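## Task

Carry the metal bar to the middle pair of arms on the wall rack so that it rests on both of those rack arms by itself, without the robot supporting it, then release it and move the grippers away.

## Robot and tools

Robot: two six-joint arms with parallel grippers, named left_arm and right_arm. The names are labels only and do not refer to image sides. In the shared scene frame the origin sits on the tabletop between the arms, +x reaches out over the table, +z is up, and left_arm stands on the +y side. Base origins: left_arm at (-0.025, +0.293, 0) m, right_arm at (-0.002, -0.236, 0) m, each turned slightly about z (quat_wxyz about (+0.998, 0, 0, +0.057) and (+0.998, 0, 0, +0.055)).

execute_actions takes "actions", a list holding at most one item, plus an optional "pictures" boolean (images are included unless it is false).
- An empty list changes nothing and just reports the state.
- A move is {"rows": [...], "steps": n}. n is 1 to 15 control steps of 1/30 s each (15 if omitted). Every row serves one step; when rows run out, the final row keeps being used.
- A wait is {"steps": n} with n up to 300; it sends no command and returns after that many steps since the previous result.
Each row is one flat list of 14 numbers covering both arms, always all 14 even if one arm is idle: left_arm waist, shoulder, elbow, wrist pitch, wrist yaw, wrist roll, gripper opening, then the same seven for right_arm. The six joint values are absolute target angles in radians in each arm's own joint space, the same quantities printed in Joint positions; they are not offsets. Ranges per arm: waist -2.618 to 3.054, shoulder 0.000 to 3.142, elbow 0.000 to 3.142, wrist pitch -1.571 to 1.571, wrist yaw -1.571 to 1.571, wrist roll -2.094 to 2.094. A target beyond a range end by over 0.036 rad, and farther out than the joint's last reported angle, gets the whole call refused and nothing is sent. True ends may differ from these by up to 0.036 rad; commands past the true end are clipped there and the result notes "joint sent to its limit" (possibly about an earlier motion). Missing that note is no promise of more travel.
The opening is a unitless absolute value from -1 (closed) to +1 (fully open, about 0.094 m between pads).

Motion: speed is capped. Each step, a joint's target is held within a set distance of its measured angle (waist 0.202, shoulder 0.258, elbow 0.238, wrist pitch 0.573, wrist yaw and roll 0.522 rad), and targets are pulled back if they would move the gripper over 70 mm from where it is. Far goals therefore take several calls. Arms keep heading for the last sent row while you reply or wait, until everything has nearly stopped or a step is HELD. The simulation runs on during your replies.

Results: the state line gives, per arm, end_effector_position (metres) and end_effector_quat_wxyz in the scene frame. That point is between the finger pads about 1 cm short of the fingertips; fingers point along the gripper's +z and close along its y. Printed positions can be off, more so when reaching far. Joint positions and Joint velocities list each arm's six joints (rad, rad/s) then the pad gap (m, m/s). grip_measured is the measured opening on the command scale; each gripper reads off by up to about 1 mm. "joint command not followed" means a clearance check altered or blocked joint targets on some steps; the rest of the row still ran. HELD marks steps where your row was partly or fully not sent. Joint torques follow the joint order without the gripper and include offsets, friction and noise. MOTOR HOT appears from 75 °C; at 90 °C that arm halts for 10 s, and at 100 °C it goes limp and drops what it holds; both show as OVER-TEMPERATURE FAULT. Avoid holding loads longer than needed.

Gripping: fingers go to the opening you write (except near ±1). To hold the bar, command about 0.03 below the grip_measured reading; a smaller gap grips more lightly. Pads push about 50-62 N each. Brief tugs on held parts or pushes on loose objects can happen.

zoom_image: {"camera": "cam_head_left" or "cam_head_right", "region": [x0, y0, x1, y1]} in image pixels, origin top-left, at most 504x504, returns a magnified crop of that camera's latest image. Both head cameras give 672x504 images; calibration (K, distortion, T_world_to_cam) is supplied and may be slightly off per scene.

read_manual returns only licence text and moves nothing. finished_scene with {"scene": n} (1 or 2) ends that scene irreversibly, grades it, and gives the next task. Replying without any tool call ends all scenes.

Order of work: look, open a gripper, approach the bar, close on it, lift, carry to the chosen rack pair, lower until it sits on both rack arms, open, back away, confirm it stays, then call finished_scene.

Avoid: dropping or knocking anything off the table, letting the arms collide or press each other, slamming or pushing hard, and leaving the bar supported only by the grippers.

Each tool is called after "Emit:" as name([rows], argument=value, ...), one row to a line, values as JSON.

## Session

Emit:
execute_actions(actions=[])

Scene clock: 0.00 s of 4500.00 s.
left_arm: end_effector_position=(+0.3513, +0.3333, +0.4043) grip_measured=+1.000 end_effector_quat_wxyz=(+0.705, -0.041, +0.707, +0.033) | right_arm: end_effector_position=(+0.3784, -0.1886, +0.4104) grip_measured=+1.000 end_effector_quat_wxyz=(+0.706, -0.037, +0.706, +0.042)
Joint positions: left_arm=[-0.012  1.032  1.032 -0.003 -0.002 -0.011  0.094] | right_arm=[ 0.017  1.054  1.062 -0.005  0.015  0.006  0.094]
Joint velocities: left_arm=[ 0.012 -0.012 -0.017  0.007 -0.081  0.007  0.   ] | right_arm=[ 0.002 -0.017 -0.017 -0.022 -0.037 -0.051  0.   ]
Joint torques (N m, as the arm reports them, + toward a larger angle): no reading

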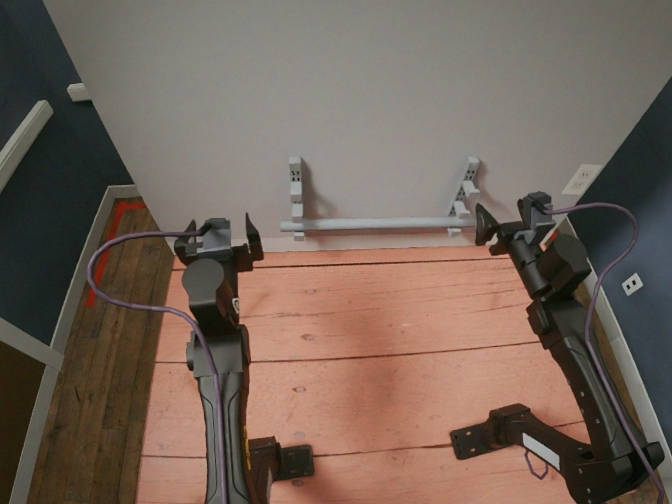

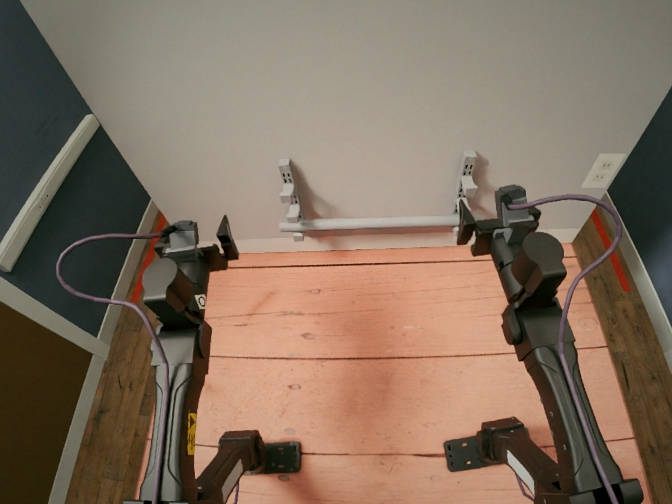

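Emit:
zoom_image(camera="cam_head_left", region=[260, 140, 380, 260])

Emit:
zoom_image(camera="cam_head_right", region=[260, 140, 380, 260])

Emit:
zoom_image(camera="cam_head_left", region=[400, 140, 520, 260])

Region (260, 140, 380, 260) of cam_head_left's 672x504 image, scaled by 4.200, with more detail than that image has.

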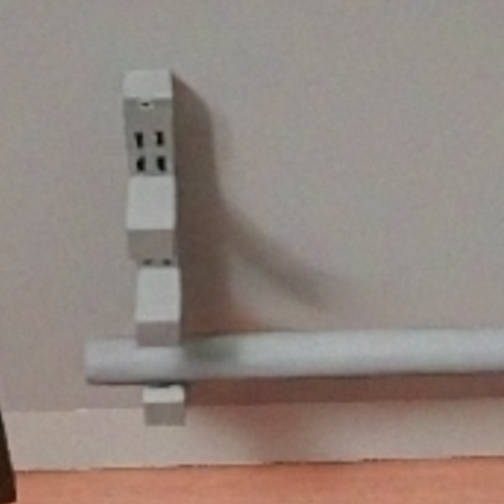

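Region (260, 140, 380, 260) of cam_head_right's 672x504 image, scaled by 4.200, with more detail than that image has.

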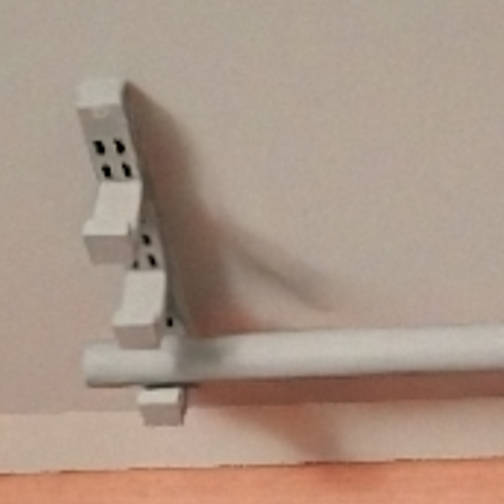

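Region (400, 140, 520, 260) of cam_head_left's 672x504 image, scaled by 4.200, with more detail than that image has.

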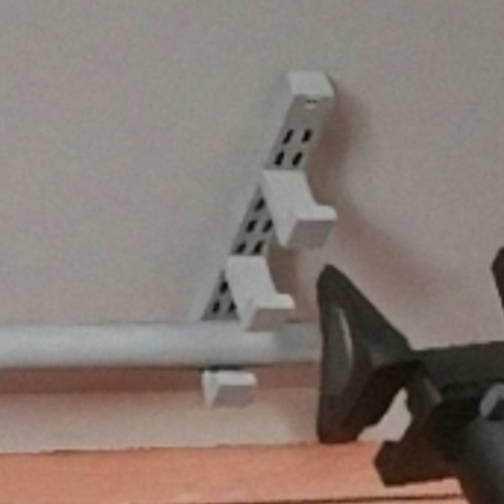

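Emit:
execute_actions([
  {"rows":[[-0.02,1.035,1.034,0,0,0.03,1,0.02,1.056,1.055,0,0,-0.03,1],[-0.035,1.042,1.036,0,0,0.08,1,0.025,1.061,1.05,0,0,-0.08,1],[-0.055,1.052,1.039,0.005,0,0.15,0.95,0.031,1.069,1.045,0.005,0,-0.15,0.95],[-0.08,1.066,1.042,0.01,0,0.23,0.9,0.038,1.08,1.04,0.01,0,-0.23,0.9],[-0.108,1.083,1.045,0.015,0,0.31,0.85,0.045,1.093,1.035,0.015,0,-0.31,0.85],[-0.138,1.103,1.048,0.02,0,0.39,0.8,0.052,1.108,1.03,0.02,0,-0.4,0.8],[-0.168,1.125,1.051,0.027,0,0.47,0.75,0.059,1.125,1.025,0.027,0,-0.48,0.75],[-0.198,1.149,1.054,0.034,0,0.55,0.7,0.066,1.143,1.02,0.034,0,-0.56,0.7],[-0.228,1.175,1.057,0.042,0,0.63,0.65,0.073,1.163,1.015,0.042,0,-0.65,0.65],[-0.258,1.202,1.06,0.05,0,0.71,0.6,0.08,1.184,1.01,0.05,0,-0.73,0.6],[-0.287,1.23,1.063,0.058,0,0.79,0.6,0.087,1.205,1.005,0.058,0,-0.81,0.6],[-0.314,1.258,1.066,0.067,0,0.87,0.6,0.093,1.226,1.0,0.066,0,-0.89,0.6],[-0.338,1.286,1.069,0.076,0,0.95,0.6,0.098,1.248,0.995,0.074,0,-0.97,0.6],[-0.359,1.314,1.072,0.085,0,1.03,0.6,0.103,1.269,0.99,0.082,0,-1.05,0.6],[-0.377,1.342,1.075,0.094,0,1.11,0.6,0.107,1.29,0.985,0.09,0,-1.13,0.6]]},
], pictures=false)

Emit:
execute_actions([
  {"rows":[[-0.391,1.37,1.078,0.103,0,1.18,0.6,0.11,1.312,0.981,0.098,0,-1.21,0.6],[-0.402,1.398,1.081,0.112,0,1.25,0.6,0.112,1.333,0.977,0.106,0,-1.28,0.6],[-0.409,1.426,1.084,0.12,0,1.31,0.6,0.113,1.355,0.973,0.114,0,-1.34,0.6],[-0.413,1.454,1.087,0.128,0,1.36,0.6,0.113,1.376,0.969,0.122,0,-1.39,0.6],[-0.414,1.482,1.09,0.136,0,1.4,0.6,0.113,1.397,0.965,0.13,0,-1.43,0.6],[-0.414,1.509,1.093,0.144,0,1.43,0.6,0.113,1.418,0.962,0.138,0,-1.46,0.6],[-0.414,1.535,1.096,0.152,0,1.447,0.6,0.113,1.438,0.959,0.146,0,-1.478,0.6],[-0.414,1.56,1.099,0.16,0,1.454,0.6,0.113,1.457,0.956,0.153,0,-1.486,0.6],[-0.414,1.582,1.102,0.167,0,1.454,0.6,0.113,1.474,0.953,0.159,0,-1.486,0.6],[-0.414,1.602,1.105,0.173,0,1.454,0.6,0.113,1.489,0.951,0.165,0,-1.486,0.6],[-0.414,1.619,1.107,0.178,0,1.454,0.6,0.113,1.502,0.949,0.169,0,-1.486,0.6],[-0.414,1.633,1.109,0.182,0,1.454,0.6,0.113,1.513,0.947,0.173,0,-1.486,0.6],[-0.414,1.644,1.111,0.185,0,1.454,0.6,0.113,1.521,0.946,0.176,0,-1.486,0.6],[-0.414,1.651,1.112,0.187,0,1.454,0.6,0.113,1.526,0.945,0.177,0,-1.486,0.6],[-0.414,1.656,1.113,0.188,0,1.454,0.6,0.113,1.53,0.945,0.178,0,-1.486,0.6]]},
], pictures=false)

Emit:
execute_actions([
  {"steps":10},
])

Emit:
zoom_image(camera="cam_head_left", region=[390, 170, 510, 290])

Emit:
zoom_image(camera="cam_head_left", region=[260, 170, 380, 290])

Scene clock: 67.53 s of 4500.00 s.
left_arm: end_effector_position=(+0.4066, +0.1993, +0.3215) grip_measured=+0.603 end_effector_quat_wxyz=(+0.610, +0.369, +0.678, +0.179) | right_arm: end_effector_position=(+0.4230, -0.1508, +0.3261) grip_measured=+0.602 end_effector_quat_wxyz=(+0.612, -0.364, +0.675, -0.193)
Joint positions: left_arm=[-0.332  1.283  1.032  0.059 -0.005  0.783  0.075] | right_arm=[ 0.087  1.247  1.01   0.061  0.007 -0.798  0.075]
Joint velocities: left_arm=[-0.657  0.886  0.007  0.139 -0.022  2.22  -0.   ] | right_arm=[ 0.144  0.667 -0.198  0.154 -0.007 -2.22   0.   ]
Joint torques (N m, as the arm reports them, + toward a larger angle): left_arm=[-0.5  -5.33  9.87  2.23  0.07 -0.02] | right_arm=[ 0.75 -4.94  6.73  2.13 -0.13  0.08]
Steps of this call (steps 1 to 90: nothing new was sent; then 64.03 s passed at rest; steps 91 to 105: all 15 steps of this action). Readings (joint positions):
91: left_arm=[-0.012 1.032 1.032 -0.003 -0.002 -0.005] | right_arm=[0.017 1.054 1.062 -0.005 0.014 0.002]
92: left_arm=[-0.013 1.032 1.032 -0.003 -0.002 0.008] | right_arm=[0.017 1.054 1.062 -0.005 0.012 -0.010]
94: left_arm=[-0.032 1.033 1.032 -0.003 -0.004 0.066] | right_arm=[0.018 1.057 1.062 -0.004 0.011 -0.066]
98: left_arm=[-0.134 1.078 1.032 0.020 -0.005 0.278] | right_arm=[0.040 1.093 1.054 0.022 0.010 -0.282]
105: the state above

Scene clock: 68.03 s of 4500.00 s.
left_arm: end_effector_position=(+0.4587, +0.1482, +0.1993) grip_measured=+0.603 end_effector_quat_wxyz=(+0.460, +0.633, +0.549, +0.293) | right_arm: end_effector_position=(+0.4603, -0.1359, +0.2002) grip_measured=+0.602 end_effector_quat_wxyz=(-0.441, +0.619, -0.566, +0.318)
Joint positions: left_arm=[-0.409  1.642  1.071  0.155 -0.005  1.42   0.075] | right_arm=[ 0.103  1.52   0.956  0.143  0.007 -1.452  0.075]
Joint velocities: left_arm=[0.017 0.3   0.007 0.081 0.007 0.242 0.   ] | right_arm=[-0.017  0.193 -0.051  0.022 -0.007 -0.256  0.   ]
Joint torques (N m, as the arm reports them, + toward a larger angle): left_arm=[-0.79 -9.24  9.49  2.36  0.04  0.06] | right_arm=[ 0.76 -8.    6.64  2.18 -0.11  0.04]
Steps of this call (steps 1 to 15: all 15 steps of this action). Readings (joint positions):
1: left_arm=[-0.353 1.314 1.032 0.065 -0.005 0.859] | right_arm=[0.092 1.271 1.003 0.064 0.007 -0.876]
2: left_arm=[-0.371 1.344 1.032 0.071 -0.005 0.933] | right_arm=[0.096 1.294 0.997 0.068 0.007 -0.953]
4: left_arm=[-0.396 1.402 1.037 0.080 -0.005 1.075] | right_arm=[0.101 1.338 0.987 0.078 0.007 -1.098]
8: left_arm=[-0.409 1.509 1.056 0.113 -0.005 1.287] | right_arm=[0.103 1.420 0.973 0.106 0.007 -1.315]
15: the state above

Scene clock: 68.37 s of 4500.00 s.
left_arm: end_effector_position=(+0.4617, +0.1472, +0.1959) grip_measured=+0.603 end_effector_quat_wxyz=(+0.457, +0.641, +0.539, +0.300) | right_arm: end_effector_position=(+0.4628, -0.1354, +0.1994) grip_measured=+0.602 end_effector_quat_wxyz=(-0.439, +0.626, -0.555, +0.327)
Joint positions: left_arm=[-0.409  1.658  1.071  0.174 -0.005  1.451  0.075] | right_arm=[ 0.103  1.53   0.953  0.165  0.007 -1.483  0.075]
Joint velocities: left_arm=[-0.002 -0.007 -0.012  0.037  0.081  0.022  0.   ] | right_arm=[ 0.012 -0.002  0.002  0.022 -0.022 -0.007 -0.001]
Joint torques (N m, as the arm reports them, + toward a larger angle): left_arm=[-0.61 -9.11  9.34  2.12  0.08 -0.04] | right_arm=[ 0.84 -7.79  6.8   2.01 -0.08  0.04]
Steps of this call (steps 1 to 10: the robot went on to your last target). Readings (joint positions):
1: left_arm=[-0.409 1.651 1.071 0.156 -0.005 1.427] | right_arm=[0.103 1.526 0.954 0.145 0.007 -1.459]
2: left_arm=[-0.409 1.656 1.071 0.157 -0.005 1.433] | right_arm=[0.103 1.529 0.953 0.146 0.007 -1.465]
4: left_arm=[-0.409 1.658 1.071 0.159 -0.005 1.441] | right_arm=[0.103 1.530 0.953 0.149 0.007 -1.473]
8: left_arm=[-0.409 1.658 1.071 0.172 -0.005 1.449] | right_arm=[0.103 1.530 0.953 0.162 0.007 -1.481]
10: the state above

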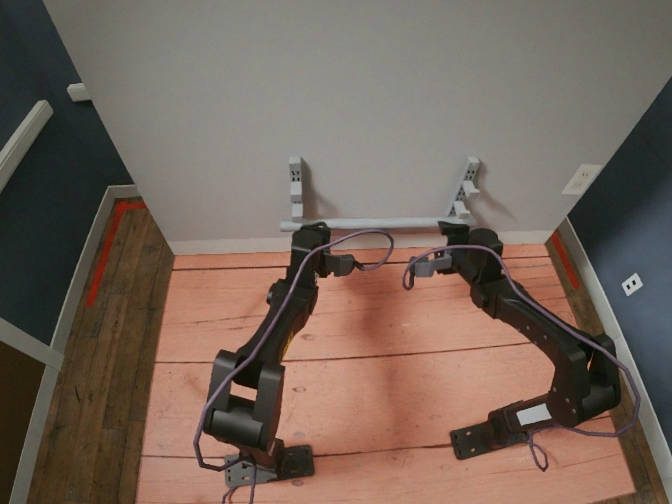

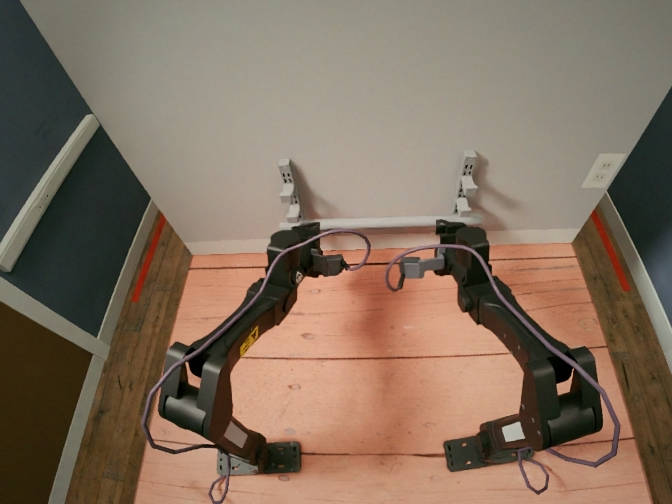

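Region (390, 170, 510, 290) of cam_head_left's 672x504 image, scaled by 4.200, with more detail than that image has.

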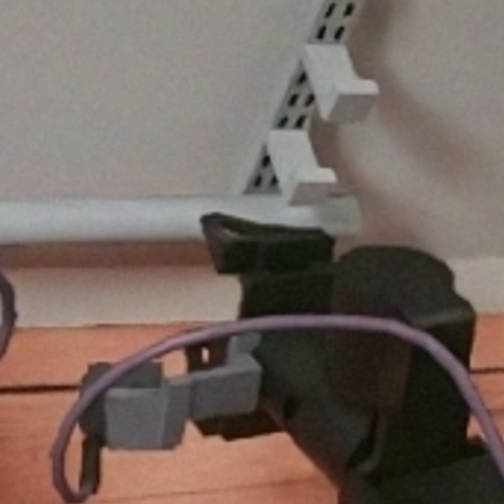

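Region (260, 170, 380, 290) of cam_head_left's 672x504 image, scaled by 4.200, with more detail than that image has.

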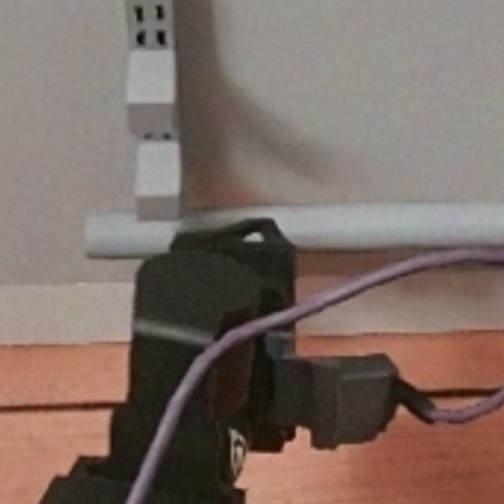

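Emit:
execute_actions([
  {"rows":[[-0.414,1.66,1.12,0.189,0,1.454,0.6,0.11,1.534,0.965,0.18,0,-1.486,0.6],[-0.414,1.668,1.13,0.191,0,1.454,0.6,0.11,1.543,0.985,0.183,0,-1.486,0.6],[-0.414,1.681,1.142,0.194,0,1.454,0.6,0.11,1.558,1.0,0.188,0,-1.486,0.6],[-0.414,1.698,1.157,0.197,0,1.454,0.6,0.11,1.578,1.016,0.195,0,-1.486,0.6],[-0.414,1.718,1.174,0.2,0,1.454,0.6,0.11,1.601,1.033,0.202,0,-1.486,0.6],[-0.414,1.74,1.192,0.204,0,1.454,0.6,0.11,1.627,1.052,0.21,0,-1.486,0.6],[-0.414,1.763,1.211,0.207,0,1.454,0.6,0.11,1.654,1.072,0.217,0,-1.486,0.6],[-0.414,1.786,1.23,0.21,0,1.454,0.6,0.11,1.681,1.092,0.224,0,-1.486,0.6],[-0.414,1.809,1.249,0.213,0,1.454,0.55,0.11,1.708,1.112,0.231,0,-1.486,0.55],[-0.414,1.831,1.268,0.215,0,1.454,0.5,0.11,1.734,1.132,0.237,0,-1.486,0.5],[-0.414,1.852,1.286,0.217,0,1.454,0.45,0.11,1.758,1.151,0.242,0,-1.486,0.45],[-0.414,1.871,1.302,0.219,0,1.454,0.4,0.11,1.78,1.168,0.246,0,-1.486,0.4],[-0.414,1.888,1.316,0.22,0,1.454,0.35,0.11,1.799,1.183,0.249,0,-1.486,0.35],[-0.414,1.902,1.328,0.221,0,1.454,0.3,0.11,1.815,1.195,0.251,0,-1.486,0.3],[-0.414,1.912,1.337,0.222,0,1.454,0.25,0.11,1.827,1.204,0.253,0,-1.486,0.25]]},
], pictures=false)

Emit:
execute_actions([
  {"rows":[[-0.414,1.919,1.343,0.222,0,1.454,0.2,0.11,1.835,1.21,0.254,0,-1.486,0.2],[-0.414,1.923,1.346,0.222,0,1.454,0.15,0.11,1.84,1.214,0.254,0,-1.486,0.15],[-0.414,1.923,1.346,0.222,0,1.454,0.1,0.11,1.84,1.214,0.254,0,-1.486,0.1],[-0.414,1.923,1.346,0.222,0,1.454,0.05,0.11,1.84,1.214,0.254,0,-1.486,0.05],[-0.414,1.923,1.346,0.222,0,1.454,0,0.11,1.84,1.214,0.254,0,-1.486,0],[-0.414,1.923,1.346,0.222,0,1.454,-0.05,0.11,1.84,1.214,0.254,0,-1.486,-0.05],[-0.414,1.923,1.346,0.222,0,1.454,-0.1,0.11,1.84,1.214,0.254,0,-1.486,-0.1],[-0.414,1.923,1.346,0.222,0,1.454,-0.15,0.11,1.84,1.214,0.254,0,-1.486,-0.15],[-0.414,1.923,1.346,0.222,0,1.454,-0.19,0.11,1.84,1.214,0.254,0,-1.486,-0.19],[-0.414,1.923,1.346,0.222,0,1.454,-0.23,0.11,1.84,1.214,0.254,0,-1.486,-0.23],[-0.414,1.923,1.346,0.222,0,1.454,-0.27,0.11,1.84,1.214,0.254,0,-1.486,-0.27],[-0.414,1.923,1.346,0.222,0,1.454,-0.3,0.11,1.84,1.214,0.254,0,-1.486,-0.3]]},
])

Emit:
zoom_image(camera="cam_head_left", region=[380, 170, 500, 290])

Emit:
zoom_image(camera="cam_head_right", region=[260, 170, 380, 290])

Scene clock: 104.63 s of 4500.00 s.
left_arm: end_effector_position=(+0.5190, +0.1298, +0.1903) grip_measured=+0.279 end_effector_quat_wxyz=(+0.468, +0.635, +0.532, +0.309) | right_arm: end_effector_position=(+0.5271, -0.1215, +0.1823) grip_measured=+0.277 end_effector_quat_wxyz=(-0.442, +0.625, -0.552, +0.331)
Joint positions: left_arm=[-0.409  1.88   1.286  0.214 -0.005  1.455  0.06 ] | right_arm=[ 0.103  1.796  1.162  0.234  0.007 -1.487  0.06 ]
Joint velocities: left_arm=[ 0.002  0.52   0.276 -0.022 -0.022 -0.066 -0.052] | right_arm=[ 0.012  0.545  0.315  0.022  0.007 -0.022 -0.053]
Joint torques (N m, as the arm reports them, + toward a larger angle): left_arm=[ -0.5  -11.02   8.98   2.14   0.09   0.02] | right_arm=[  0.56 -10.58   8.91   2.02  -0.18   0.02]
Steps of this call (steps 1 to 30: the robot went on to your last target; steps 31 to 90: nothing new was sent; then 32.77 s passed at rest; steps 91 to 105: all 15 steps of this action). Readings (joint positions):
91: left_arm=[-0.409 1.658 1.072 0.179 -0.005 1.455] | right_arm=[0.103 1.530 0.953 0.169 0.007 -1.487]
92: left_arm=[-0.409 1.658 1.076 0.178 -0.005 1.455] | right_arm=[0.103 1.530 0.953 0.170 0.007 -1.487]
94: left_arm=[-0.409 1.664 1.094 0.179 -0.005 1.455] | right_arm=[0.103 1.540 0.965 0.171 0.007 -1.487]
98: left_arm=[-0.409 1.723 1.170 0.195 -0.005 1.455] | right_arm=[0.103 1.619 1.038 0.194 0.007 -1.487]
105: the state above

Scene clock: 105.13 s of 4500.00 s.
left_arm: end_effector_position=(+0.5266, +0.1275, +0.1771) grip_measured=-0.297 end_effector_quat_wxyz=(+0.461, +0.639, +0.535, +0.305) | right_arm: end_effector_position=(+0.5365, -0.1194, +0.1752) grip_measured=-0.298 end_effector_quat_wxyz=(-0.442, +0.625, -0.552, +0.331)
Joint positions: left_arm=[-0.409  1.926  1.311  0.216 -0.005  1.455  0.033] | right_arm=[ 0.103  1.841  1.191  0.248  0.007 -1.487  0.033]
Joint velocities: left_arm=[-0.017  0.007 -0.012  0.066 -0.051  0.037 -0.001] | right_arm=[ 0.012  0.007  0.007  0.022 -0.007  0.007 -0.   ]
Joint torques (N m, as the arm reports them, + toward a larger angle): left_arm=[ -0.41 -11.47   8.68   2.14   0.1   -0.02] | right_arm=[  0.66 -11.02   8.94   1.98  -0.08   0.04]
Steps of this call (steps 1 to 15: all 15 steps of this action). Readings (joint positions):
1: left_arm=[-0.409 1.896 1.294 0.214 -0.005 1.455] | right_arm=[0.103 1.812 1.172 0.236 0.007 -1.487]
2: left_arm=[-0.409 1.909 1.300 0.214 -0.005 1.455] | right_arm=[0.103 1.825 1.178 0.237 0.007 -1.487]
4: left_arm=[-0.409 1.924 1.303 0.214 -0.005 1.455] | right_arm=[0.103 1.839 1.184 0.237 0.007 -1.487]
8: left_arm=[-0.409 1.926 1.305 0.215 -0.005 1.455] | right_arm=[0.103 1.841 1.184 0.241 0.007 -1.487]
15: the state above

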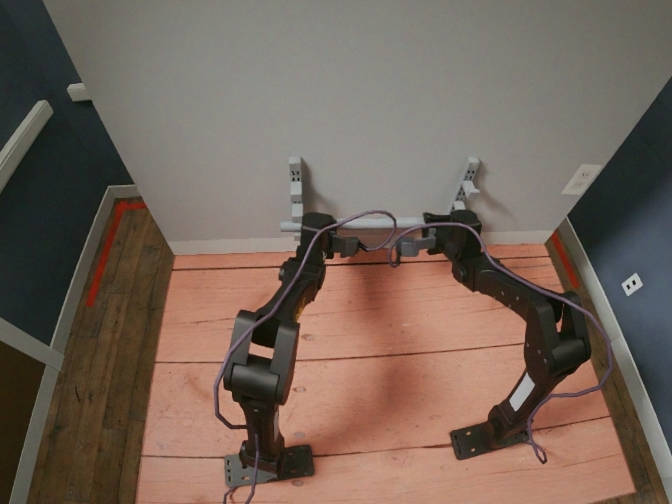

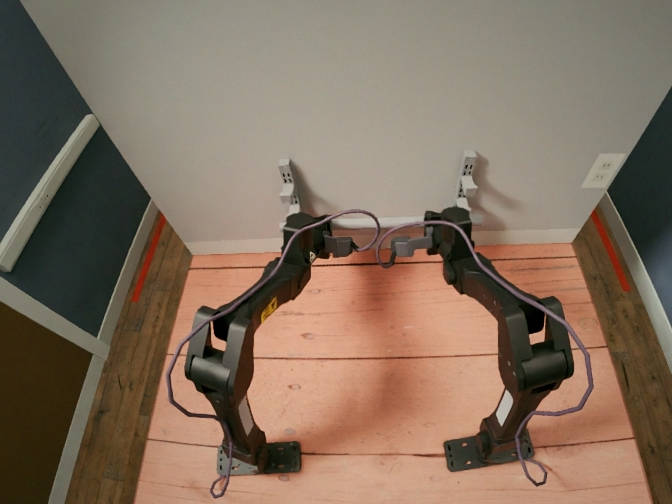

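Region (380, 170, 500, 290) of cam_head_left's 672x504 image, scaled by 4.200, with more detail than that image has.

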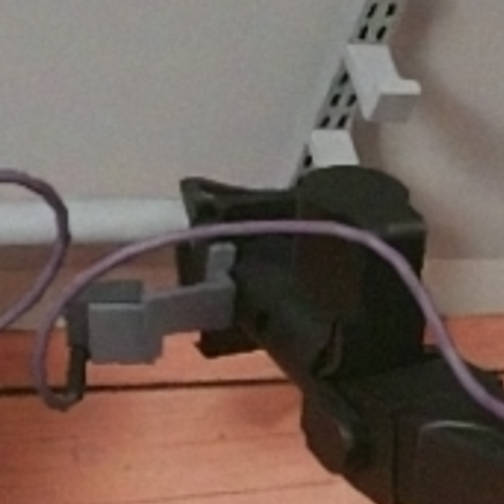

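Region (260, 170, 380, 290) of cam_head_right's 672x504 image, scaled by 4.200, with more detail than that image has.

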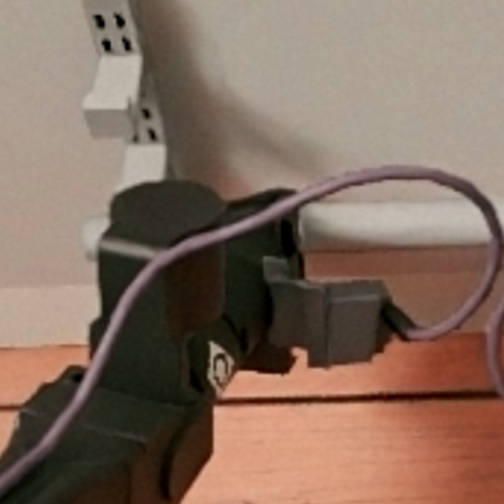

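Emit:
execute_actions([
  {"rows":[[-0.411,1.923,1.346,0.222,0,1.454,-0.33,0.106,1.84,1.214,0.254,0,-1.486,-0.33],[-0.411,1.923,1.346,0.222,0,1.454,-0.36,0.106,1.84,1.214,0.254,0,-1.486,-0.36],[-0.411,1.923,1.346,0.222,0,1.454,-0.39,0.106,1.84,1.214,0.254,0,-1.486,-0.39],[-0.411,1.923,1.346,0.222,0,1.454,-0.42,0.106,1.84,1.214,0.254,0,-1.486,-0.42],[-0.411,1.923,1.346,0.222,0,1.454,-0.45,0.106,1.84,1.214,0.254,0,-1.486,-0.45],[-0.411,1.923,1.346,0.222,0,1.454,-0.48,0.106,1.84,1.214,0.254,0,-1.486,-0.48]],"steps":12},
])

Emit:
zoom_image(camera="cam_head_right", region=[260, 170, 380, 290])

Scene clock: 121.80 s of 4500.00 s.
left_arm: end_effector_position=(+0.5266, +0.1275, +0.1771) grip_measured=-0.392 end_effector_quat_wxyz=(+0.462, +0.638, +0.536, +0.304) | right_arm: end_effector_position=(+0.5367, -0.1194, +0.1758) grip_measured=-0.404 end_effector_quat_wxyz=(-0.442, +0.625, -0.551, +0.331)
Joint positions: left_arm=[-0.409  1.926  1.311  0.216 -0.005  1.451  0.029] | right_arm=[ 0.103  1.841  1.191  0.25   0.007 -1.487  0.028]
Joint velocities: left_arm=[-0.007  0.002  0.017  0.037  0.037  0.007  0.   ] | right_arm=[ 0.012  0.017 -0.007  0.037  0.007  0.11  -0.001]
Joint torques (N m, as the arm reports them, + toward a larger angle): left_arm=[ -0.16 -11.53   8.82   2.14   0.07   0.02] | right_arm=[  0.37 -11.08   9.1    1.98  -0.08   0.02]
Steps of this call (steps 1 to 15: the robot went on to your last target; steps 16 to 90: nothing new was sent; then 13.27 s passed at rest; steps 91 to 102: all 12 steps of this action). Readings (joint positions):
91: left_arm=[-0.409 1.926 1.311 0.216 -0.005 1.455] | right_arm=[0.103 1.841 1.191 0.248 0.007 -1.487]
92: left_arm=[-0.409 1.926 1.311 0.216 -0.005 1.455] | right_arm=[0.103 1.841 1.191 0.248 0.007 -1.487]
94: left_arm=[-0.409 1.926 1.311 0.216 -0.005 1.453] | right_arm=[0.103 1.841 1.191 0.250 0.007 -1.487]
98: left_arm=[-0.409 1.926 1.311 0.216 -0.005 1.451] | right_arm=[0.103 1.841 1.191 0.250 0.007 -1.487]
102: the state above

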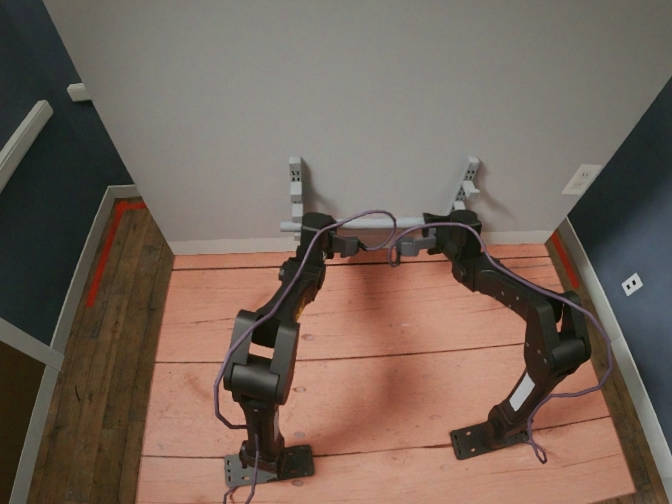

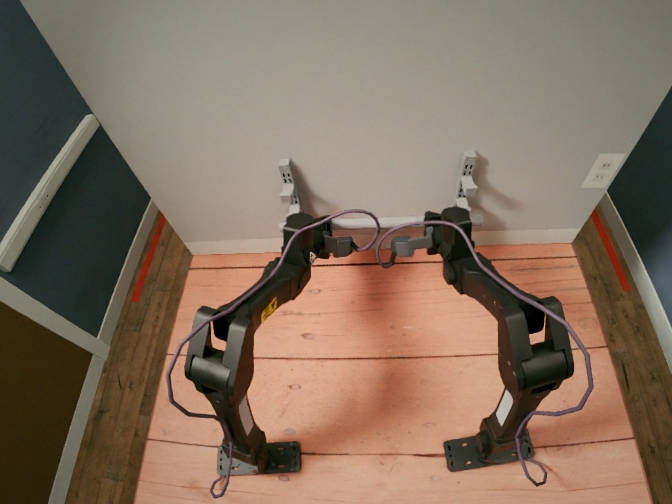

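Region (260, 170, 380, 290) of cam_head_right's 672x504 image, scaled by 4.200, with more detail than that image has.

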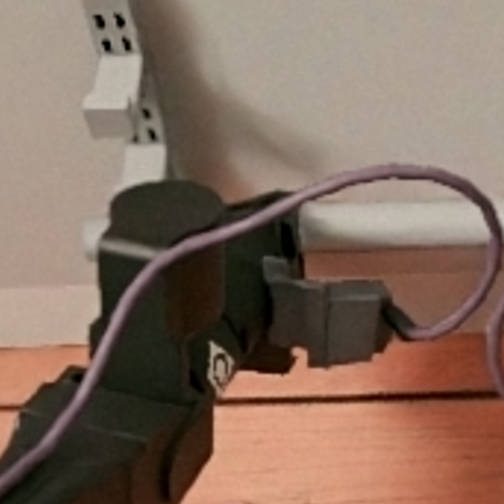

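Emit:
execute_actions([
  {"rows":[[-0.411,1.917,1.346,0.233,0,1.452,-0.46,0.106,1.835,1.215,0.267,0.004,-1.486,-0.47],[-0.411,1.911,1.346,0.244,0,1.452,-0.46,0.106,1.83,1.216,0.28,0.004,-1.486,-0.47],[-0.411,1.905,1.346,0.255,0,1.452,-0.46,0.106,1.825,1.217,0.293,0.004,-1.486,-0.47],[-0.411,1.899,1.346,0.266,0,1.452,-0.46,0.106,1.821,1.218,0.306,0.004,-1.486,-0.47],[-0.411,1.893,1.346,0.277,0,1.452,-0.46,0.106,1.817,1.219,0.319,0.004,-1.486,-0.47],[-0.411,1.887,1.346,0.288,0,1.452,-0.46,0.106,1.813,1.22,0.332,0.004,-1.486,-0.47],[-0.411,1.881,1.346,0.299,0,1.452,-0.46,0.106,1.809,1.221,0.345,0.004,-1.486,-0.47],[-0.411,1.875,1.346,0.308,0,1.452,-0.46,0.106,1.805,1.222,0.356,0.004,-1.486,-0.47],[-0.411,1.869,1.346,0.314,0,1.452,-0.46,0.106,1.801,1.222,0.364,0.004,-1.486,-0.47],[-0.411,1.863,1.346,0.314,0,1.452,-0.46,0.106,1.797,1.222,0.364,0.004,-1.486,-0.47],[-0.411,1.858,1.346,0.314,0,1.452,-0.46,0.106,1.794,1.222,0.364,0.004,-1.486,-0.47],[-0.411,1.855,1.346,0.314,0,1.452,-0.46,0.106,1.791,1.222,0.364,0.004,-1.486,-0.47],[-0.411,1.852,1.346,0.314,0,1.452,-0.46,0.106,1.788,1.222,0.364,0.004,-1.486,-0.47],[-0.411,1.849,1.346,0.314,0,1.452,-0.46,0.106,1.785,1.222,0.364,0.004,-1.486,-0.47],[-0.411,1.846,1.346,0.314,0,1.452,-0.46,0.106,1.782,1.222,0.364,0.004,-1.486,-0.47]]},
], pictures=false)

Emit:
execute_actions([
  {"steps":10},
], pictures=false)

Scene clock: 140.50 s of 4500.00 s.
left_arm: end_effector_position=(+0.5270, +0.1274, +0.1803) grip_measured=-0.392 end_effector_quat_wxyz=(+0.465, +0.636, +0.535, +0.306) | right_arm: end_effector_position=(+0.5373, -0.1192, +0.1789) grip_measured=-0.404 end_effector_quat_wxyz=(-0.446, +0.623, -0.549, +0.334)
Joint positions: left_arm=[-0.409  1.923  1.311  0.222 -0.005  1.451  0.029] | right_arm=[ 0.103  1.838  1.191  0.258  0.007 -1.487  0.028]
Joint velocities: left_arm=[-0.007 -0.056  0.002  0.007  0.022  0.007  0.001] | right_arm=[ 0.012 -0.037 -0.007 -0.007 -0.081 -0.081  0.001]
Joint torques (N m, as the arm reports them, + toward a larger angle): left_arm=[ -0.16 -16.7    8.78   3.17   0.05   0.01] | right_arm=[  0.29 -16.38   9.68   2.91   0.     0.03]
Steps of this call (steps 1 to 15: the robot went on to your last target; steps 16 to 90: nothing new was sent; then 15.20 s passed at rest; steps 91 to 105: all 15 steps of this action). Readings (joint positions):
91: left_arm=[-0.409 1.926 1.311 0.216 -0.005 1.451] | right_arm=[0.103 1.841 1.191 0.251 0.007 -1.487]
92: left_arm=[-0.409 1.926 1.311 0.216 -0.005 1.451] | right_arm=[0.103 1.841 1.191 0.252 0.007 -1.487]
94: left_arm=[-0.409 1.926 1.311 0.218 -0.005 1.451] | right_arm=[0.103 1.841 1.191 0.253 0.007 -1.487]
98: left_arm=[-0.409 1.926 1.311 0.222 -0.005 1.451] | right_arm=[0.103 1.841 1.191 0.257 0.007 -1.487]
105: the state above

Scene clock: 140.83 s of 4500.00 s.
left_arm: end_effector_position=(+0.5264, +0.1276, +0.1848) grip_measured=-0.392 end_effector_quat_wxyz=(+0.468, +0.635, +0.533, +0.308) | right_arm: end_effector_position=(+0.5368, -0.1193, +0.1833) grip_measured=-0.404 end_effector_quat_wxyz=(-0.449, +0.621, -0.548, +0.336)
Joint positions: left_arm=[-0.409  1.915  1.311  0.222 -0.005  1.453  0.029] | right_arm=[ 0.103  1.83   1.191  0.258  0.007 -1.487  0.028]
Joint velocities: left_arm=[-0.002 -0.007 -0.002 -0.022  0.051  0.007 -0.001] | right_arm=[-0.012 -0.002 -0.022 -0.037 -0.037 -0.022 -0.002]
Joint torques (N m, as the arm reports them, + toward a larger angle): left_arm=[ -0.11 -16.36   8.81   3.14   0.06  -0.02] | right_arm=[  0.3  -15.38   9.71   2.87  -0.05   0.02]
Steps of this call (steps 1 to 10: the robot went on to your last target). Readings (joint positions):
1: left_arm=[-0.409 1.922 1.311 0.222 -0.005 1.451] | right_arm=[0.103 1.837 1.191 0.258 0.007 -1.487]
2: left_arm=[-0.409 1.921 1.311 0.222 -0.005 1.451] | right_arm=[0.103 1.836 1.191 0.258 0.007 -1.487]
4: left_arm=[-0.409 1.918 1.311 0.222 -0.005 1.452] | right_arm=[0.103 1.833 1.191 0.258 0.007 -1.487]
8: left_arm=[-0.409 1.915 1.311 0.222 -0.005 1.453] | right_arm=[0.103 1.830 1.191 0.258 0.007 -1.487]
10: the state above

Emit:
execute_actions([
  {"rows":[[-0.412,1.843,1.344,0.315,0,1.452,-0.46,0.107,1.779,1.221,0.365,0.004,-1.486,-0.47],[-0.413,1.839,1.342,0.316,0,1.452,-0.46,0.108,1.775,1.22,0.366,0.004,-1.486,-0.47],[-0.414,1.835,1.34,0.317,0,1.452,-0.46,0.109,1.771,1.219,0.367,0.004,-1.486,-0.47],[-0.415,1.831,1.338,0.318,0,1.453,-0.46,0.11,1.767,1.218,0.368,0.004,-1.487,-0.47],[-0.416,1.827,1.337,0.318,0,1.454,-0.46,0.111,1.762,1.217,0.368,0.004,-1.488,-0.47],[-0.417,1.823,1.336,0.318,0,1.455,-0.46,0.112,1.758,1.217,0.368,0.004,-1.489,-0.47],[-0.418,1.819,1.336,0.318,0,1.457,-0.46,0.113,1.754,1.217,0.368,0.004,-1.49,-0.47],[-0.419,1.815,1.336,0.318,0,1.459,-0.46,0.114,1.75,1.217,0.368,0.004,-1.492,-0.47],[-0.42,1.812,1.336,0.318,0,1.461,-0.46,0.115,1.746,1.217,0.368,0.004,-1.494,-0.47]]},
])

Emit:
zoom_image(camera="cam_head_left", region=[260, 140, 380, 260])

Scene clock: 161.80 s of 4500.00 s.
left_arm: end_effector_position=(+0.5230, +0.1271, +0.2065) grip_measured=-0.392 end_effector_quat_wxyz=(+0.480, +0.630, +0.522, +0.318) | right_arm: end_effector_position=(+0.5335, -0.1200, +0.2053) grip_measured=-0.404 end_effector_quat_wxyz=(-0.461, +0.614, -0.539, +0.347)
Joint positions: left_arm=[-0.411  1.875  1.311  0.22  -0.004  1.463  0.029] | right_arm=[ 0.103  1.788  1.191  0.257  0.007 -1.493  0.028]
Joint velocities: left_arm=[ 0.002 -0.002  0.012 -0.022  0.022  0.022  0.001] | right_arm=[0.002 0.002 0.007 0.037 0.007 0.051 0.001]
Joint torques (N m, as the arm reports them, + toward a larger angle): left_arm=[ -0.64 -15.68   8.44   3.17   0.05  -0.07] | right_arm=[  1.03 -14.37   9.45   3.06  -0.04   0.02]
Steps of this call (steps 1 to 15: the robot went on to your last target; steps 16 to 90: nothing new was sent; then 17.47 s passed at rest; steps 91 to 105: all 15 steps of this action). Readings (joint positions):
91: left_arm=[-0.409 1.915 1.311 0.222 -0.005 1.453] | right_arm=[0.103 1.830 1.191 0.258 0.007 -1.487]
92: left_arm=[-0.409 1.915 1.311 0.222 -0.005 1.453] | right_arm=[0.103 1.830 1.191 0.258 0.007 -1.487]
94: left_arm=[-0.409 1.914 1.311 0.222 -0.005 1.453] | right_arm=[0.103 1.828 1.191 0.258 0.007 -1.487]
98: left_arm=[-0.410 1.900 1.311 0.220 -0.004 1.456] | right_arm=[0.103 1.814 1.191 0.257 0.007 -1.489]
105: the state above

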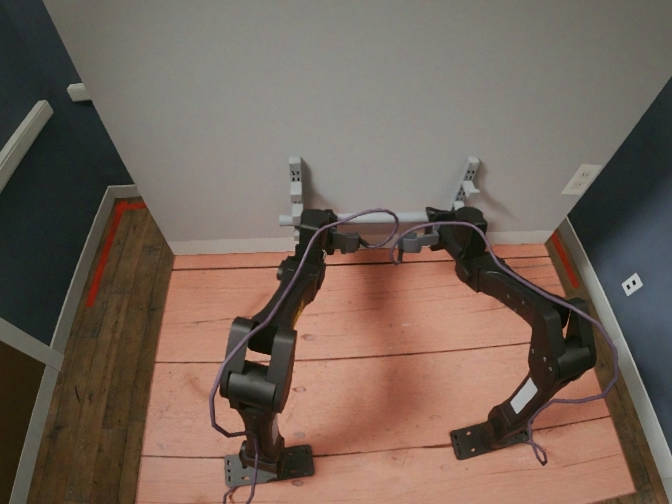

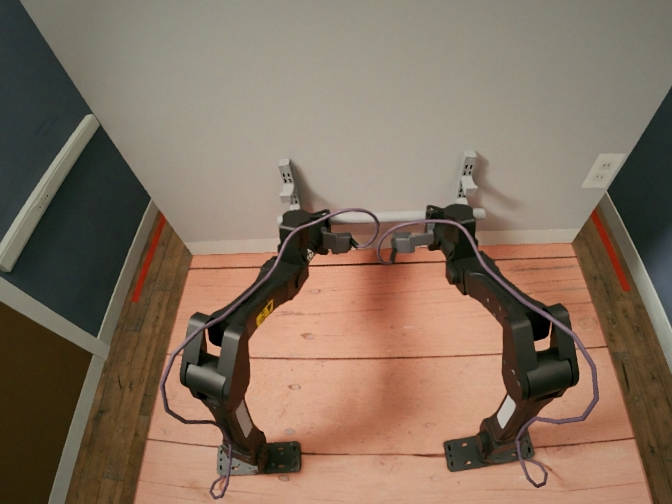

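Region (260, 140, 380, 260) of cam_head_left's 672x504 image, scaled by 4.200, with more detail than that image has.

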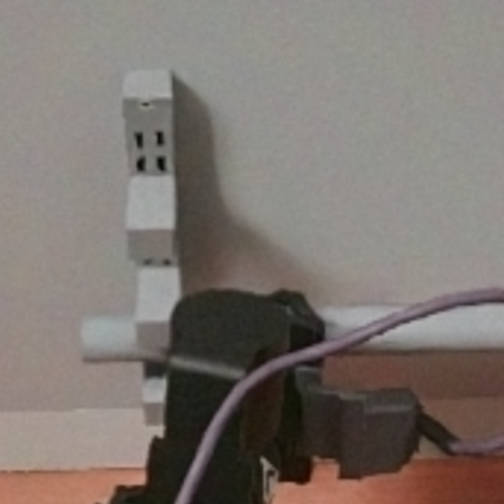

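Emit:
execute_actions([
  {"rows":[[-0.422,1.812,1.325,0.32,-0.004,1.461,-0.46,0.118,1.746,1.21,0.37,0.007,-1.493,-0.47],[-0.424,1.804,1.316,0.32,-0.006,1.46,-0.46,0.12,1.7375,1.201,0.37,0.009,-1.492,-0.47],[-0.426,1.7956,1.306,0.32,-0.008,1.459,-0.46,0.121,1.729,1.191,0.37,0.01,-1.492,-0.47],[-0.428,1.787,1.297,0.32,-0.01,1.459,-0.46,0.123,1.7205,1.182,0.37,0.012,-1.491,-0.47],[-0.43,1.779,1.288,0.32,-0.012,1.458,-0.46,0.124,1.712,1.173,0.37,0.013,-1.49,-0.47],[-0.432,1.771,1.278,0.32,-0.014,1.457,-0.46,0.126,1.7035,1.1635,0.37,0.015,-1.49,-0.47],[-0.434,1.763,1.269,0.32,-0.016,1.456,-0.46,0.128,1.695,1.154,0.37,0.016,-1.489,-0.47],[-0.436,1.7546,1.26,0.32,-0.018,1.455,-0.46,0.129,1.6865,1.145,0.37,0.018,-1.488,-0.47],[-0.438,1.746,1.25,0.32,-0.02,1.454,-0.46,0.131,1.678,1.136,0.37,0.02,-1.488,-0.47]]},
], pictures=false)

Scene clock: 173.23 s of 4500.00 s.
left_arm: end_effector_position=(+0.5043, +0.1281, +0.2049) grip_measured=-0.392 end_effector_quat_wxyz=(+0.475, +0.631, +0.525, +0.316) | right_arm: end_effector_position=(+0.5148, -0.1193, +0.2041) grip_measured=-0.404 end_effector_quat_wxyz=(-0.457, +0.616, -0.540, +0.345)
Joint positions: left_arm=[-0.425  1.812  1.234  0.223 -0.02   1.456  0.029] | right_arm=[ 0.116  1.724  1.118  0.256  0.021 -1.489  0.028]
Joint velocities: left_arm=[-0.002 -0.012 -0.022 -0.022 -0.037  0.022  0.   ] | right_arm=[ 0.012 -0.017  0.007 -0.037 -0.037 -0.037  0.   ]
Joint torques (N m, as the arm reports them, + toward a larger angle): left_arm=[ -1.11 -15.31   7.76   3.21   0.04  -0.03] | right_arm=[  1.08 -14.29   8.77   3.01  -0.01   0.01]
Steps of this call (steps 1 to 15: the robot went on to your last target; steps 16 to 90: nothing new was sent; then 7.93 s passed at rest; steps 91 to 105: all 15 steps of this action). Readings (joint positions):
91: left_arm=[-0.411 1.875 1.311 0.220 -0.004 1.463] | right_arm=[0.103 1.788 1.191 0.257 0.007 -1.494]
92: left_arm=[-0.411 1.875 1.311 0.220 -0.005 1.463] | right_arm=[0.104 1.788 1.191 0.257 0.008 -1.494]
94: left_arm=[-0.411 1.871 1.303 0.223 -0.007 1.463] | right_arm=[0.107 1.783 1.184 0.257 0.011 -1.494]
98: left_arm=[-0.418 1.840 1.261 0.223 -0.013 1.459] | right_arm=[0.113 1.753 1.144 0.257 0.017 -1.491]
105: the state above

Emit:
execute_actions([
  {"rows":[[-0.44,1.74,1.243,0.32,-0.022,1.453,-0.46,0.132,1.672,1.129,0.37,0.021,-1.487,-0.47],[-0.442,1.732,1.234,0.32,-0.024,1.452,-0.46,0.134,1.6635,1.12,0.37,0.023,-1.487,-0.47],[-0.444,1.723,1.224,0.32,-0.026,1.452,-0.46,0.136,1.654,1.11,0.37,0.024,-1.486,-0.47],[-0.447,1.714,1.214,0.32,-0.028,1.451,-0.46,0.138,1.645,1.0995,0.37,0.026,-1.485,-0.47],[-0.449,1.705,1.204,0.32,-0.03,1.45,-0.46,0.14,1.635,1.089,0.37,0.028,-1.484,-0.47],[-0.452,1.696,1.194,0.32,-0.032,1.449,-0.46,0.142,1.626,1.079,0.37,0.03,-1.484,-0.47],[-0.454,1.687,1.184,0.32,-0.035,1.448,-0.46,0.144,1.617,1.069,0.37,0.031,-1.483,-0.47],[-0.457,1.678,1.1735,0.32,-0.037,1.447,-0.46,0.146,1.607,1.0585,0.37,0.033,-1.482,-0.47],[-0.459,1.669,1.163,0.32,-0.039,1.446,-0.46,0.148,1.598,1.048,0.37,0.035,-1.481,-0.47],[-0.462,1.66,1.153,0.32,-0.041,1.445,-0.46,0.15,1.589,1.038,0.37,0.037,-1.481,-0.47],[-0.464,1.651,1.143,0.32,-0.043,1.444,-0.46,0.152,1.579,1.028,0.37,0.038,-1.48,-0.47],[-0.467,1.642,1.133,0.32,-0.046,1.443,-0.46,0.154,1.57,1.0175,0.37,0.04,-1.479,-0.47],[-0.469,1.633,1.123,0.32,-0.048,1.442,-0.46,0.156,1.561,1.007,0.37,0.042,-1.478,-0.47],[-0.472,1.624,1.113,0.318,-0.05,1.441,-0.46,0.158,1.551,0.997,0.367,0.044,-1.478,-0.47],[-0.474,1.615,1.103,0.316,-0.052,1.441,-0.46,0.159,1.542,0.987,0.364,0.045,-1.477,-0.47]]},
], pictures=false)

Emit:
execute_actions([
  {"rows":[[-0.474,1.606,1.103,0.307,-0.052,1.441,-0.46,0.159,1.533,0.987,0.355,0.045,-1.477,-0.47],[-0.474,1.597,1.103,0.298,-0.052,1.441,-0.46,0.159,1.524,0.987,0.346,0.045,-1.477,-0.47],[-0.474,1.588,1.103,0.289,-0.052,1.441,-0.46,0.159,1.515,0.987,0.337,0.045,-1.477,-0.47],[-0.474,1.58,1.103,0.281,-0.052,1.441,-0.46,0.159,1.507,0.987,0.329,0.045,-1.477,-0.47],[-0.474,1.573,1.103,0.274,-0.052,1.441,-0.46,0.159,1.5,0.987,0.322,0.045,-1.477,-0.47],[-0.474,1.568,1.103,0.269,-0.052,1.441,-0.46,0.159,1.495,0.987,0.317,0.045,-1.477,-0.47],[-0.474,1.566,1.103,0.266,-0.052,1.441,-0.46,0.159,1.493,0.987,0.314,0.045,-1.477,-0.47],[-0.474,1.566,1.108,0.266,-0.052,1.441,-0.46,0.159,1.493,0.99,0.314,0.045,-1.477,-0.47],[-0.474,1.566,1.115,0.266,-0.052,1.441,-0.46,0.159,1.493,0.994,0.314,0.045,-1.477,-0.47],[-0.472,1.57,1.123,0.266,-0.052,1.441,-0.46,0.156,1.495,0.999,0.314,0.045,-1.477,-0.47],[-0.469,1.577,1.132,0.266,-0.052,1.441,-0.46,0.153,1.497,1.005,0.314,0.045,-1.477,-0.47],[-0.466,1.584,1.141,0.266,-0.052,1.441,-0.46,0.15,1.5,1.011,0.314,0.045,-1.477,-0.47],[-0.463,1.59,1.149,0.266,-0.052,1.441,-0.46,0.147,1.502,1.016,0.314,0.045,-1.477,-0.47],[-0.461,1.59,1.157,0.258,-0.052,1.441,-0.46,0.144,1.502,1.024,0.306,0.045,-1.477,-0.47],[-0.461,1.59,1.169,0.246,-0.052,1.441,-0.46,0.144,1.502,1.036,0.294,0.045,-1.477,-0.47]]},
], pictures=false)

Emit:
execute_actions([
  {"rows":[[-0.461,1.59,1.184,0.231,-0.052,1.441,-0.46,0.144,1.502,1.051,0.279,0.045,-1.477,-0.47],[-0.461,1.59,1.201,0.214,-0.052,1.441,-0.46,0.144,1.502,1.069,0.261,0.045,-1.477,-0.47],[-0.461,1.59,1.218,0.197,-0.052,1.441,-0.46,0.144,1.502,1.086,0.244,0.045,-1.477,-0.47],[-0.461,1.59,1.235,0.18,-0.052,1.441,-0.46,0.144,1.502,1.104,0.226,0.045,-1.477,-0.47],[-0.461,1.59,1.252,0.163,-0.052,1.441,-0.46,0.144,1.502,1.121,0.209,0.045,-1.477,-0.47],[-0.461,1.59,1.269,0.146,-0.052,1.441,-0.46,0.144,1.502,1.139,0.191,0.045,-1.477,-0.47],[-0.461,1.59,1.286,0.129,-0.052,1.441,-0.46,0.144,1.502,1.156,0.174,0.045,-1.477,-0.47],[-0.461,1.59,1.303,0.112,-0.052,1.441,-0.46,0.144,1.502,1.173,0.157,0.045,-1.477,-0.47],[-0.461,1.59,1.32,0.095,-0.052,1.441,-0.46,0.144,1.502,1.191,0.139,0.045,-1.477,-0.47],[-0.461,1.59,1.337,0.078,-0.052,1.441,-0.46,0.144,1.502,1.208,0.122,0.045,-1.477,-0.47],[-0.461,1.59,1.354,0.061,-0.052,1.441,-0.46,0.144,1.502,1.225,0.105,0.045,-1.477,-0.47],[-0.461,1.59,1.37,0.045,-0.052,1.441,-0.46,0.144,1.502,1.241,0.089,0.045,-1.477,-0.47],[-0.461,1.59,1.383,0.032,-0.052,1.441,-0.46,0.144,1.502,1.255,0.075,0.045,-1.477,-0.47],[-0.461,1.59,1.393,0.022,-0.052,1.441,-0.46,0.144,1.502,1.265,0.065,0.045,-1.477,-0.47],[-0.461,1.59,1.4,0.015,-0.052,1.441,-0.46,0.144,1.502,1.272,0.058,0.045,-1.477,-0.47]]},
], pictures=false)

Emit:
execute_actions([
  {"steps":20},
])

Scene clock: 219.10 s of 4500.00 s.
left_arm: end_effector_position=(+0.4705, +0.1285, +0.2047) grip_measured=-0.392 end_effector_quat_wxyz=(+0.471, +0.634, +0.527, +0.315) | right_arm: end_effector_position=(+0.4808, -0.1197, +0.2036) grip_measured=-0.404 end_effector_quat_wxyz=(-0.456, +0.616, -0.543, +0.343)
Joint positions: left_arm=[-0.453  1.696  1.105  0.224 -0.048  1.448  0.029] | right_arm=[ 0.139  1.603  0.99   0.256  0.043 -1.477  0.028]
Joint velocities: left_arm=[-0.081 -0.261 -0.291  0.037  0.007 -0.037 -0.   ] | right_arm=[ 0.051 -0.276 -0.295 -0.022  0.066  0.022 -0.   ]
Joint torques (N m, as the arm reports them, + toward a larger angle): left_arm=[ -1.24 -13.99   7.45   3.19   0.08  -0.06] | right_arm=[  1.31 -12.65   8.39   2.96  -0.04  -0.03]
Steps of this call (steps 1 to 15: the robot went on to your last target; steps 16 to 90: nothing new was sent; then 42.37 s passed at rest; steps 91 to 105: all 15 steps of this action). Readings (joint positions):
91: left_arm=[-0.425 1.812 1.234 0.223 -0.021 1.456] | right_arm=[0.117 1.724 1.118 0.256 0.022 -1.489]
92: left_arm=[-0.425 1.811 1.233 0.224 -0.021 1.456] | right_arm=[0.117 1.722 1.116 0.256 0.022 -1.489]
94: left_arm=[-0.428 1.801 1.219 0.224 -0.023 1.455] | right_arm=[0.119 1.711 1.103 0.256 0.024 -1.489]
98: left_arm=[-0.437 1.764 1.175 0.224 -0.031 1.452] | right_arm=[0.126 1.673 1.059 0.256 0.031 -1.484]
105: the state above

Scene clock: 219.60 s of 4500.00 s.
left_arm: end_effector_position=(+0.4563, +0.1296, +0.2193) grip_measured=-0.392 end_effector_quat_wxyz=(+0.473, +0.634, +0.524, +0.316) | right_arm: end_effector_position=(+0.4668, -0.1196, +0.2176) grip_measured=-0.404 end_effector_quat_wxyz=(-0.460, +0.615, -0.541, +0.342)
Joint positions: left_arm=[-0.462  1.627  1.086  0.179 -0.054  1.448  0.029] | right_arm=[ 0.146  1.532  0.97   0.213  0.044 -1.472  0.028]
Joint velocities: left_arm=[-0.002 -0.002  0.11  -0.3    0.037 -0.022  0.   ] | right_arm=[-0.007 -0.002  0.1   -0.212 -0.037 -0.007 -0.001]
Joint torques (N m, as the arm reports them, + toward a larger angle): left_arm=[  0.09 -11.48  11.76   3.32   0.04  -0.02] | right_arm=[ -0.14 -10.65  12.3    3.09  -0.01  -0.12]
Steps of this call (steps 1 to 15: all 15 steps of this action). Readings (joint positions):
1: left_arm=[-0.456 1.687 1.097 0.223 -0.050 1.447] | right_arm=[0.140 1.593 0.981 0.255 0.044 -1.476]
2: left_arm=[-0.457 1.679 1.091 0.219 -0.051 1.446] | right_arm=[0.142 1.585 0.975 0.252 0.045 -1.475]
4: left_arm=[-0.460 1.664 1.085 0.208 -0.052 1.445] | right_arm=[0.143 1.569 0.969 0.241 0.045 -1.473]
8: left_arm=[-0.462 1.637 1.084 0.190 -0.053 1.446] | right_arm=[0.146 1.542 0.968 0.225 0.045 -1.473]
15: the state above

Scene clock: 220.10 s of 4500.00 s.
left_arm: end_effector_position=(+0.4710, +0.1303, +0.2856) grip_measured=-0.392 end_effector_quat_wxyz=(+0.479, +0.624, +0.520, +0.332) | right_arm: end_effector_position=(+0.4818, -0.1181, +0.2842) grip_measured=-0.404 end_effector_quat_wxyz=(-0.469, +0.605, -0.536, +0.356)
Joint positions: left_arm=[-0.457  1.627  1.32  -0.019 -0.069  1.458  0.029] | right_arm=[ 0.146  1.532  1.205  0.015  0.057 -1.478  0.028]
Joint velocities: left_arm=[ 0.007 -0.002  0.339 -0.3   -0.037 -0.022 -0.   ] | right_arm=[-0.007 -0.002  0.364 -0.33  -0.007  0.051  0.001]
Joint torques (N m, as the arm reports them, + toward a larger angle): left_arm=[ -0.54 -11.76  10.88   2.99   0.21  -0.18] | right_arm=[ -0.12 -10.88  11.02   2.85  -0.11   0.06]
Steps of this call (steps 1 to 15: all 15 steps of this action). Readings (joint positions):
1: left_arm=[-0.462 1.627 1.092 0.169 -0.054 1.448] | right_arm=[0.146 1.532 0.975 0.204 0.044 -1.471]
2: left_arm=[-0.462 1.627 1.101 0.155 -0.054 1.446] | right_arm=[0.146 1.532 0.983 0.191 0.044 -1.470]
4: left_arm=[-0.462 1.627 1.128 0.126 -0.055 1.446] | right_arm=[0.146 1.532 1.011 0.161 0.045 -1.470]
8: left_arm=[-0.462 1.627 1.199 0.073 -0.065 1.448] | right_arm=[0.146 1.532 1.085 0.105 0.052 -1.471]
15: the state above

Scene clock: 220.77 s of 4500.00 s.
left_arm: end_effector_position=(+0.4687, +0.1311, +0.2830) grip_measured=-0.392 end_effector_quat_wxyz=(+0.469, +0.630, +0.528, +0.323) | right_arm: end_effector_position=(+0.4794, -0.1180, +0.2813) grip_measured=-0.404 end_effector_quat_wxyz=(-0.459, +0.613, -0.542, +0.346)
Joint positions: left_arm=[-0.456  1.627  1.34  -0.073 -0.067  1.451  0.029] | right_arm=[ 0.146  1.532  1.225 -0.039  0.053 -1.474  0.028]
Joint velocities: left_arm=[ 0.007 -0.007  0.022  0.022  0.022 -0.037 -0.   ] | right_arm=[-0.007  0.002  0.002  0.066  0.051  0.022 -0.   ]
Joint torques (N m, as the arm reports them, + toward a larger angle): left_arm=[ -0.43 -11.68  11.04   3.11   0.19  -0.07] | right_arm=[ -0.09 -10.96  11.4    2.85  -0.11  -0.02]
Steps of this call (steps 1 to 20: the robot went on to your last target). Readings (joint positions):
1: left_arm=[-0.457 1.627 1.330 -0.027 -0.069 1.458] | right_arm=[0.146 1.532 1.215 0.007 0.057 -1.478]
2: left_arm=[-0.456 1.627 1.336 -0.032 -0.069 1.459] | right_arm=[0.146 1.532 1.221 0.003 0.058 -1.478]
4: left_arm=[-0.456 1.627 1.340 -0.039 -0.069 1.459] | right_arm=[0.146 1.532 1.225 -0.004 0.058 -1.478]
8: left_arm=[-0.456 1.627 1.340 -0.062 -0.069 1.455] | right_arm=[0.146 1.532 1.225 -0.028 0.055 -1.476]
20: the state above

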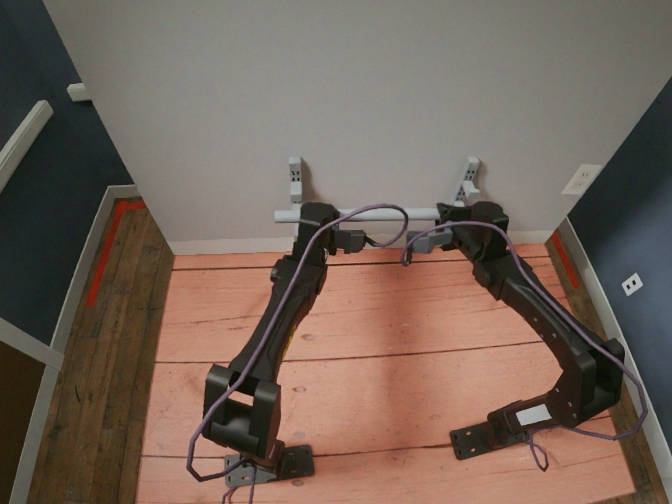

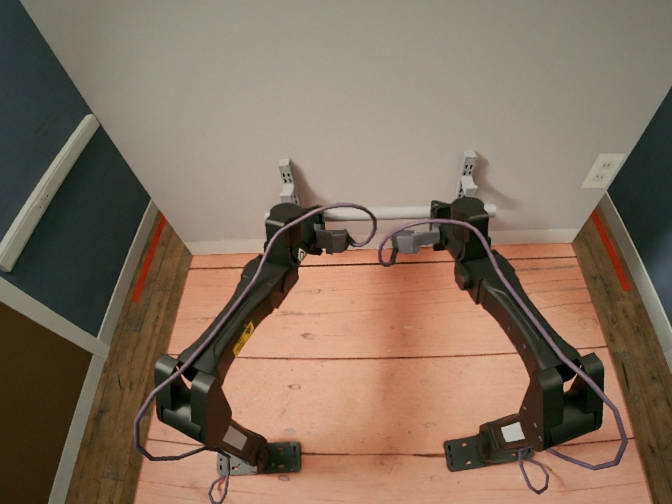

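Emit:
execute_actions([
  {"rows":[[-0.453,1.594,1.402,0.019,-0.052,1.443,-0.46,0.14,1.502,1.273,0.062,0.045,-1.477,-0.47],[-0.445,1.6,1.408,0.023,-0.051,1.445,-0.46,0.134,1.508,1.279,0.066,0.044,-1.478,-0.47],[-0.443,1.608,1.416,0.023,-0.049,1.446,-0.46,0.132,1.516,1.287,0.066,0.043,-1.479,-0.47],[-0.441,1.617,1.426,0.023,-0.047,1.447,-0.46,0.13,1.525,1.296,0.066,0.041,-1.479,-0.47],[-0.439,1.626,1.436,0.023,-0.045,1.448,-0.46,0.129,1.534,1.306,0.066,0.04,-1.48,-0.47],[-0.437,1.635,1.446,0.023,-0.043,1.448,-0.46,0.127,1.543,1.315,0.066,0.038,-1.481,-0.47],[-0.435,1.644,1.456,0.023,-0.041,1.449,-0.46,0.125,1.552,1.325,0.066,0.037,-1.481,-0.47],[-0.433,1.651,1.464,0.023,-0.04,1.45,-0.46,0.124,1.559,1.333,0.066,0.036,-1.482,-0.47]]},
], pictures=false)

Scene clock: 246.50 s of 4500.00 s.
left_arm: end_effector_position=(+0.4828, +0.1307, +0.2847) grip_measured=-0.392 end_effector_quat_wxyz=(+0.471, +0.630, +0.526, +0.322) | right_arm: end_effector_position=(+0.4934, -0.1184, +0.2827) grip_measured=-0.404 end_effector_quat_wxyz=(-0.460, +0.613, -0.542, +0.345)
Joint positions: left_arm=[-0.442  1.677  1.397 -0.076 -0.05   1.456  0.029] | right_arm=[ 0.134  1.583  1.28  -0.043  0.039 -1.476  0.028]
Joint velocities: left_arm=[ 0.007 -0.007  0.002  0.007 -0.007  0.022  0.001] | right_arm=[ 0.012 -0.002  0.002  0.095 -0.022 -0.037  0.001]
Joint torques (N m, as the arm reports them, + toward a larger angle): left_arm=[  0.52 -11.39  11.28   3.15   0.13  -0.06] | right_arm=[ -0.71 -10.93  11.64   3.    -0.01  -0.04]
Steps of this call (steps 1 to 15: the robot went on to your last target; steps 16 to 90: nothing new was sent; then 22.23 s passed at rest; steps 91 to 105: all 15 steps of this action). Readings (joint positions):
91: left_arm=[-0.456 1.627 1.340 -0.073 -0.067 1.451] | right_arm=[0.146 1.532 1.225 -0.039 0.053 -1.474]
92: left_arm=[-0.456 1.627 1.340 -0.073 -0.067 1.451] | right_arm=[0.146 1.532 1.225 -0.039 0.052 -1.474]
94: left_arm=[-0.454 1.629 1.343 -0.075 -0.062 1.451] | right_arm=[0.143 1.534 1.227 -0.041 0.047 -1.474]
98: left_arm=[-0.447 1.657 1.380 -0.077 -0.056 1.454] | right_arm=[0.137 1.563 1.263 -0.043 0.042 -1.475]
105: the state above


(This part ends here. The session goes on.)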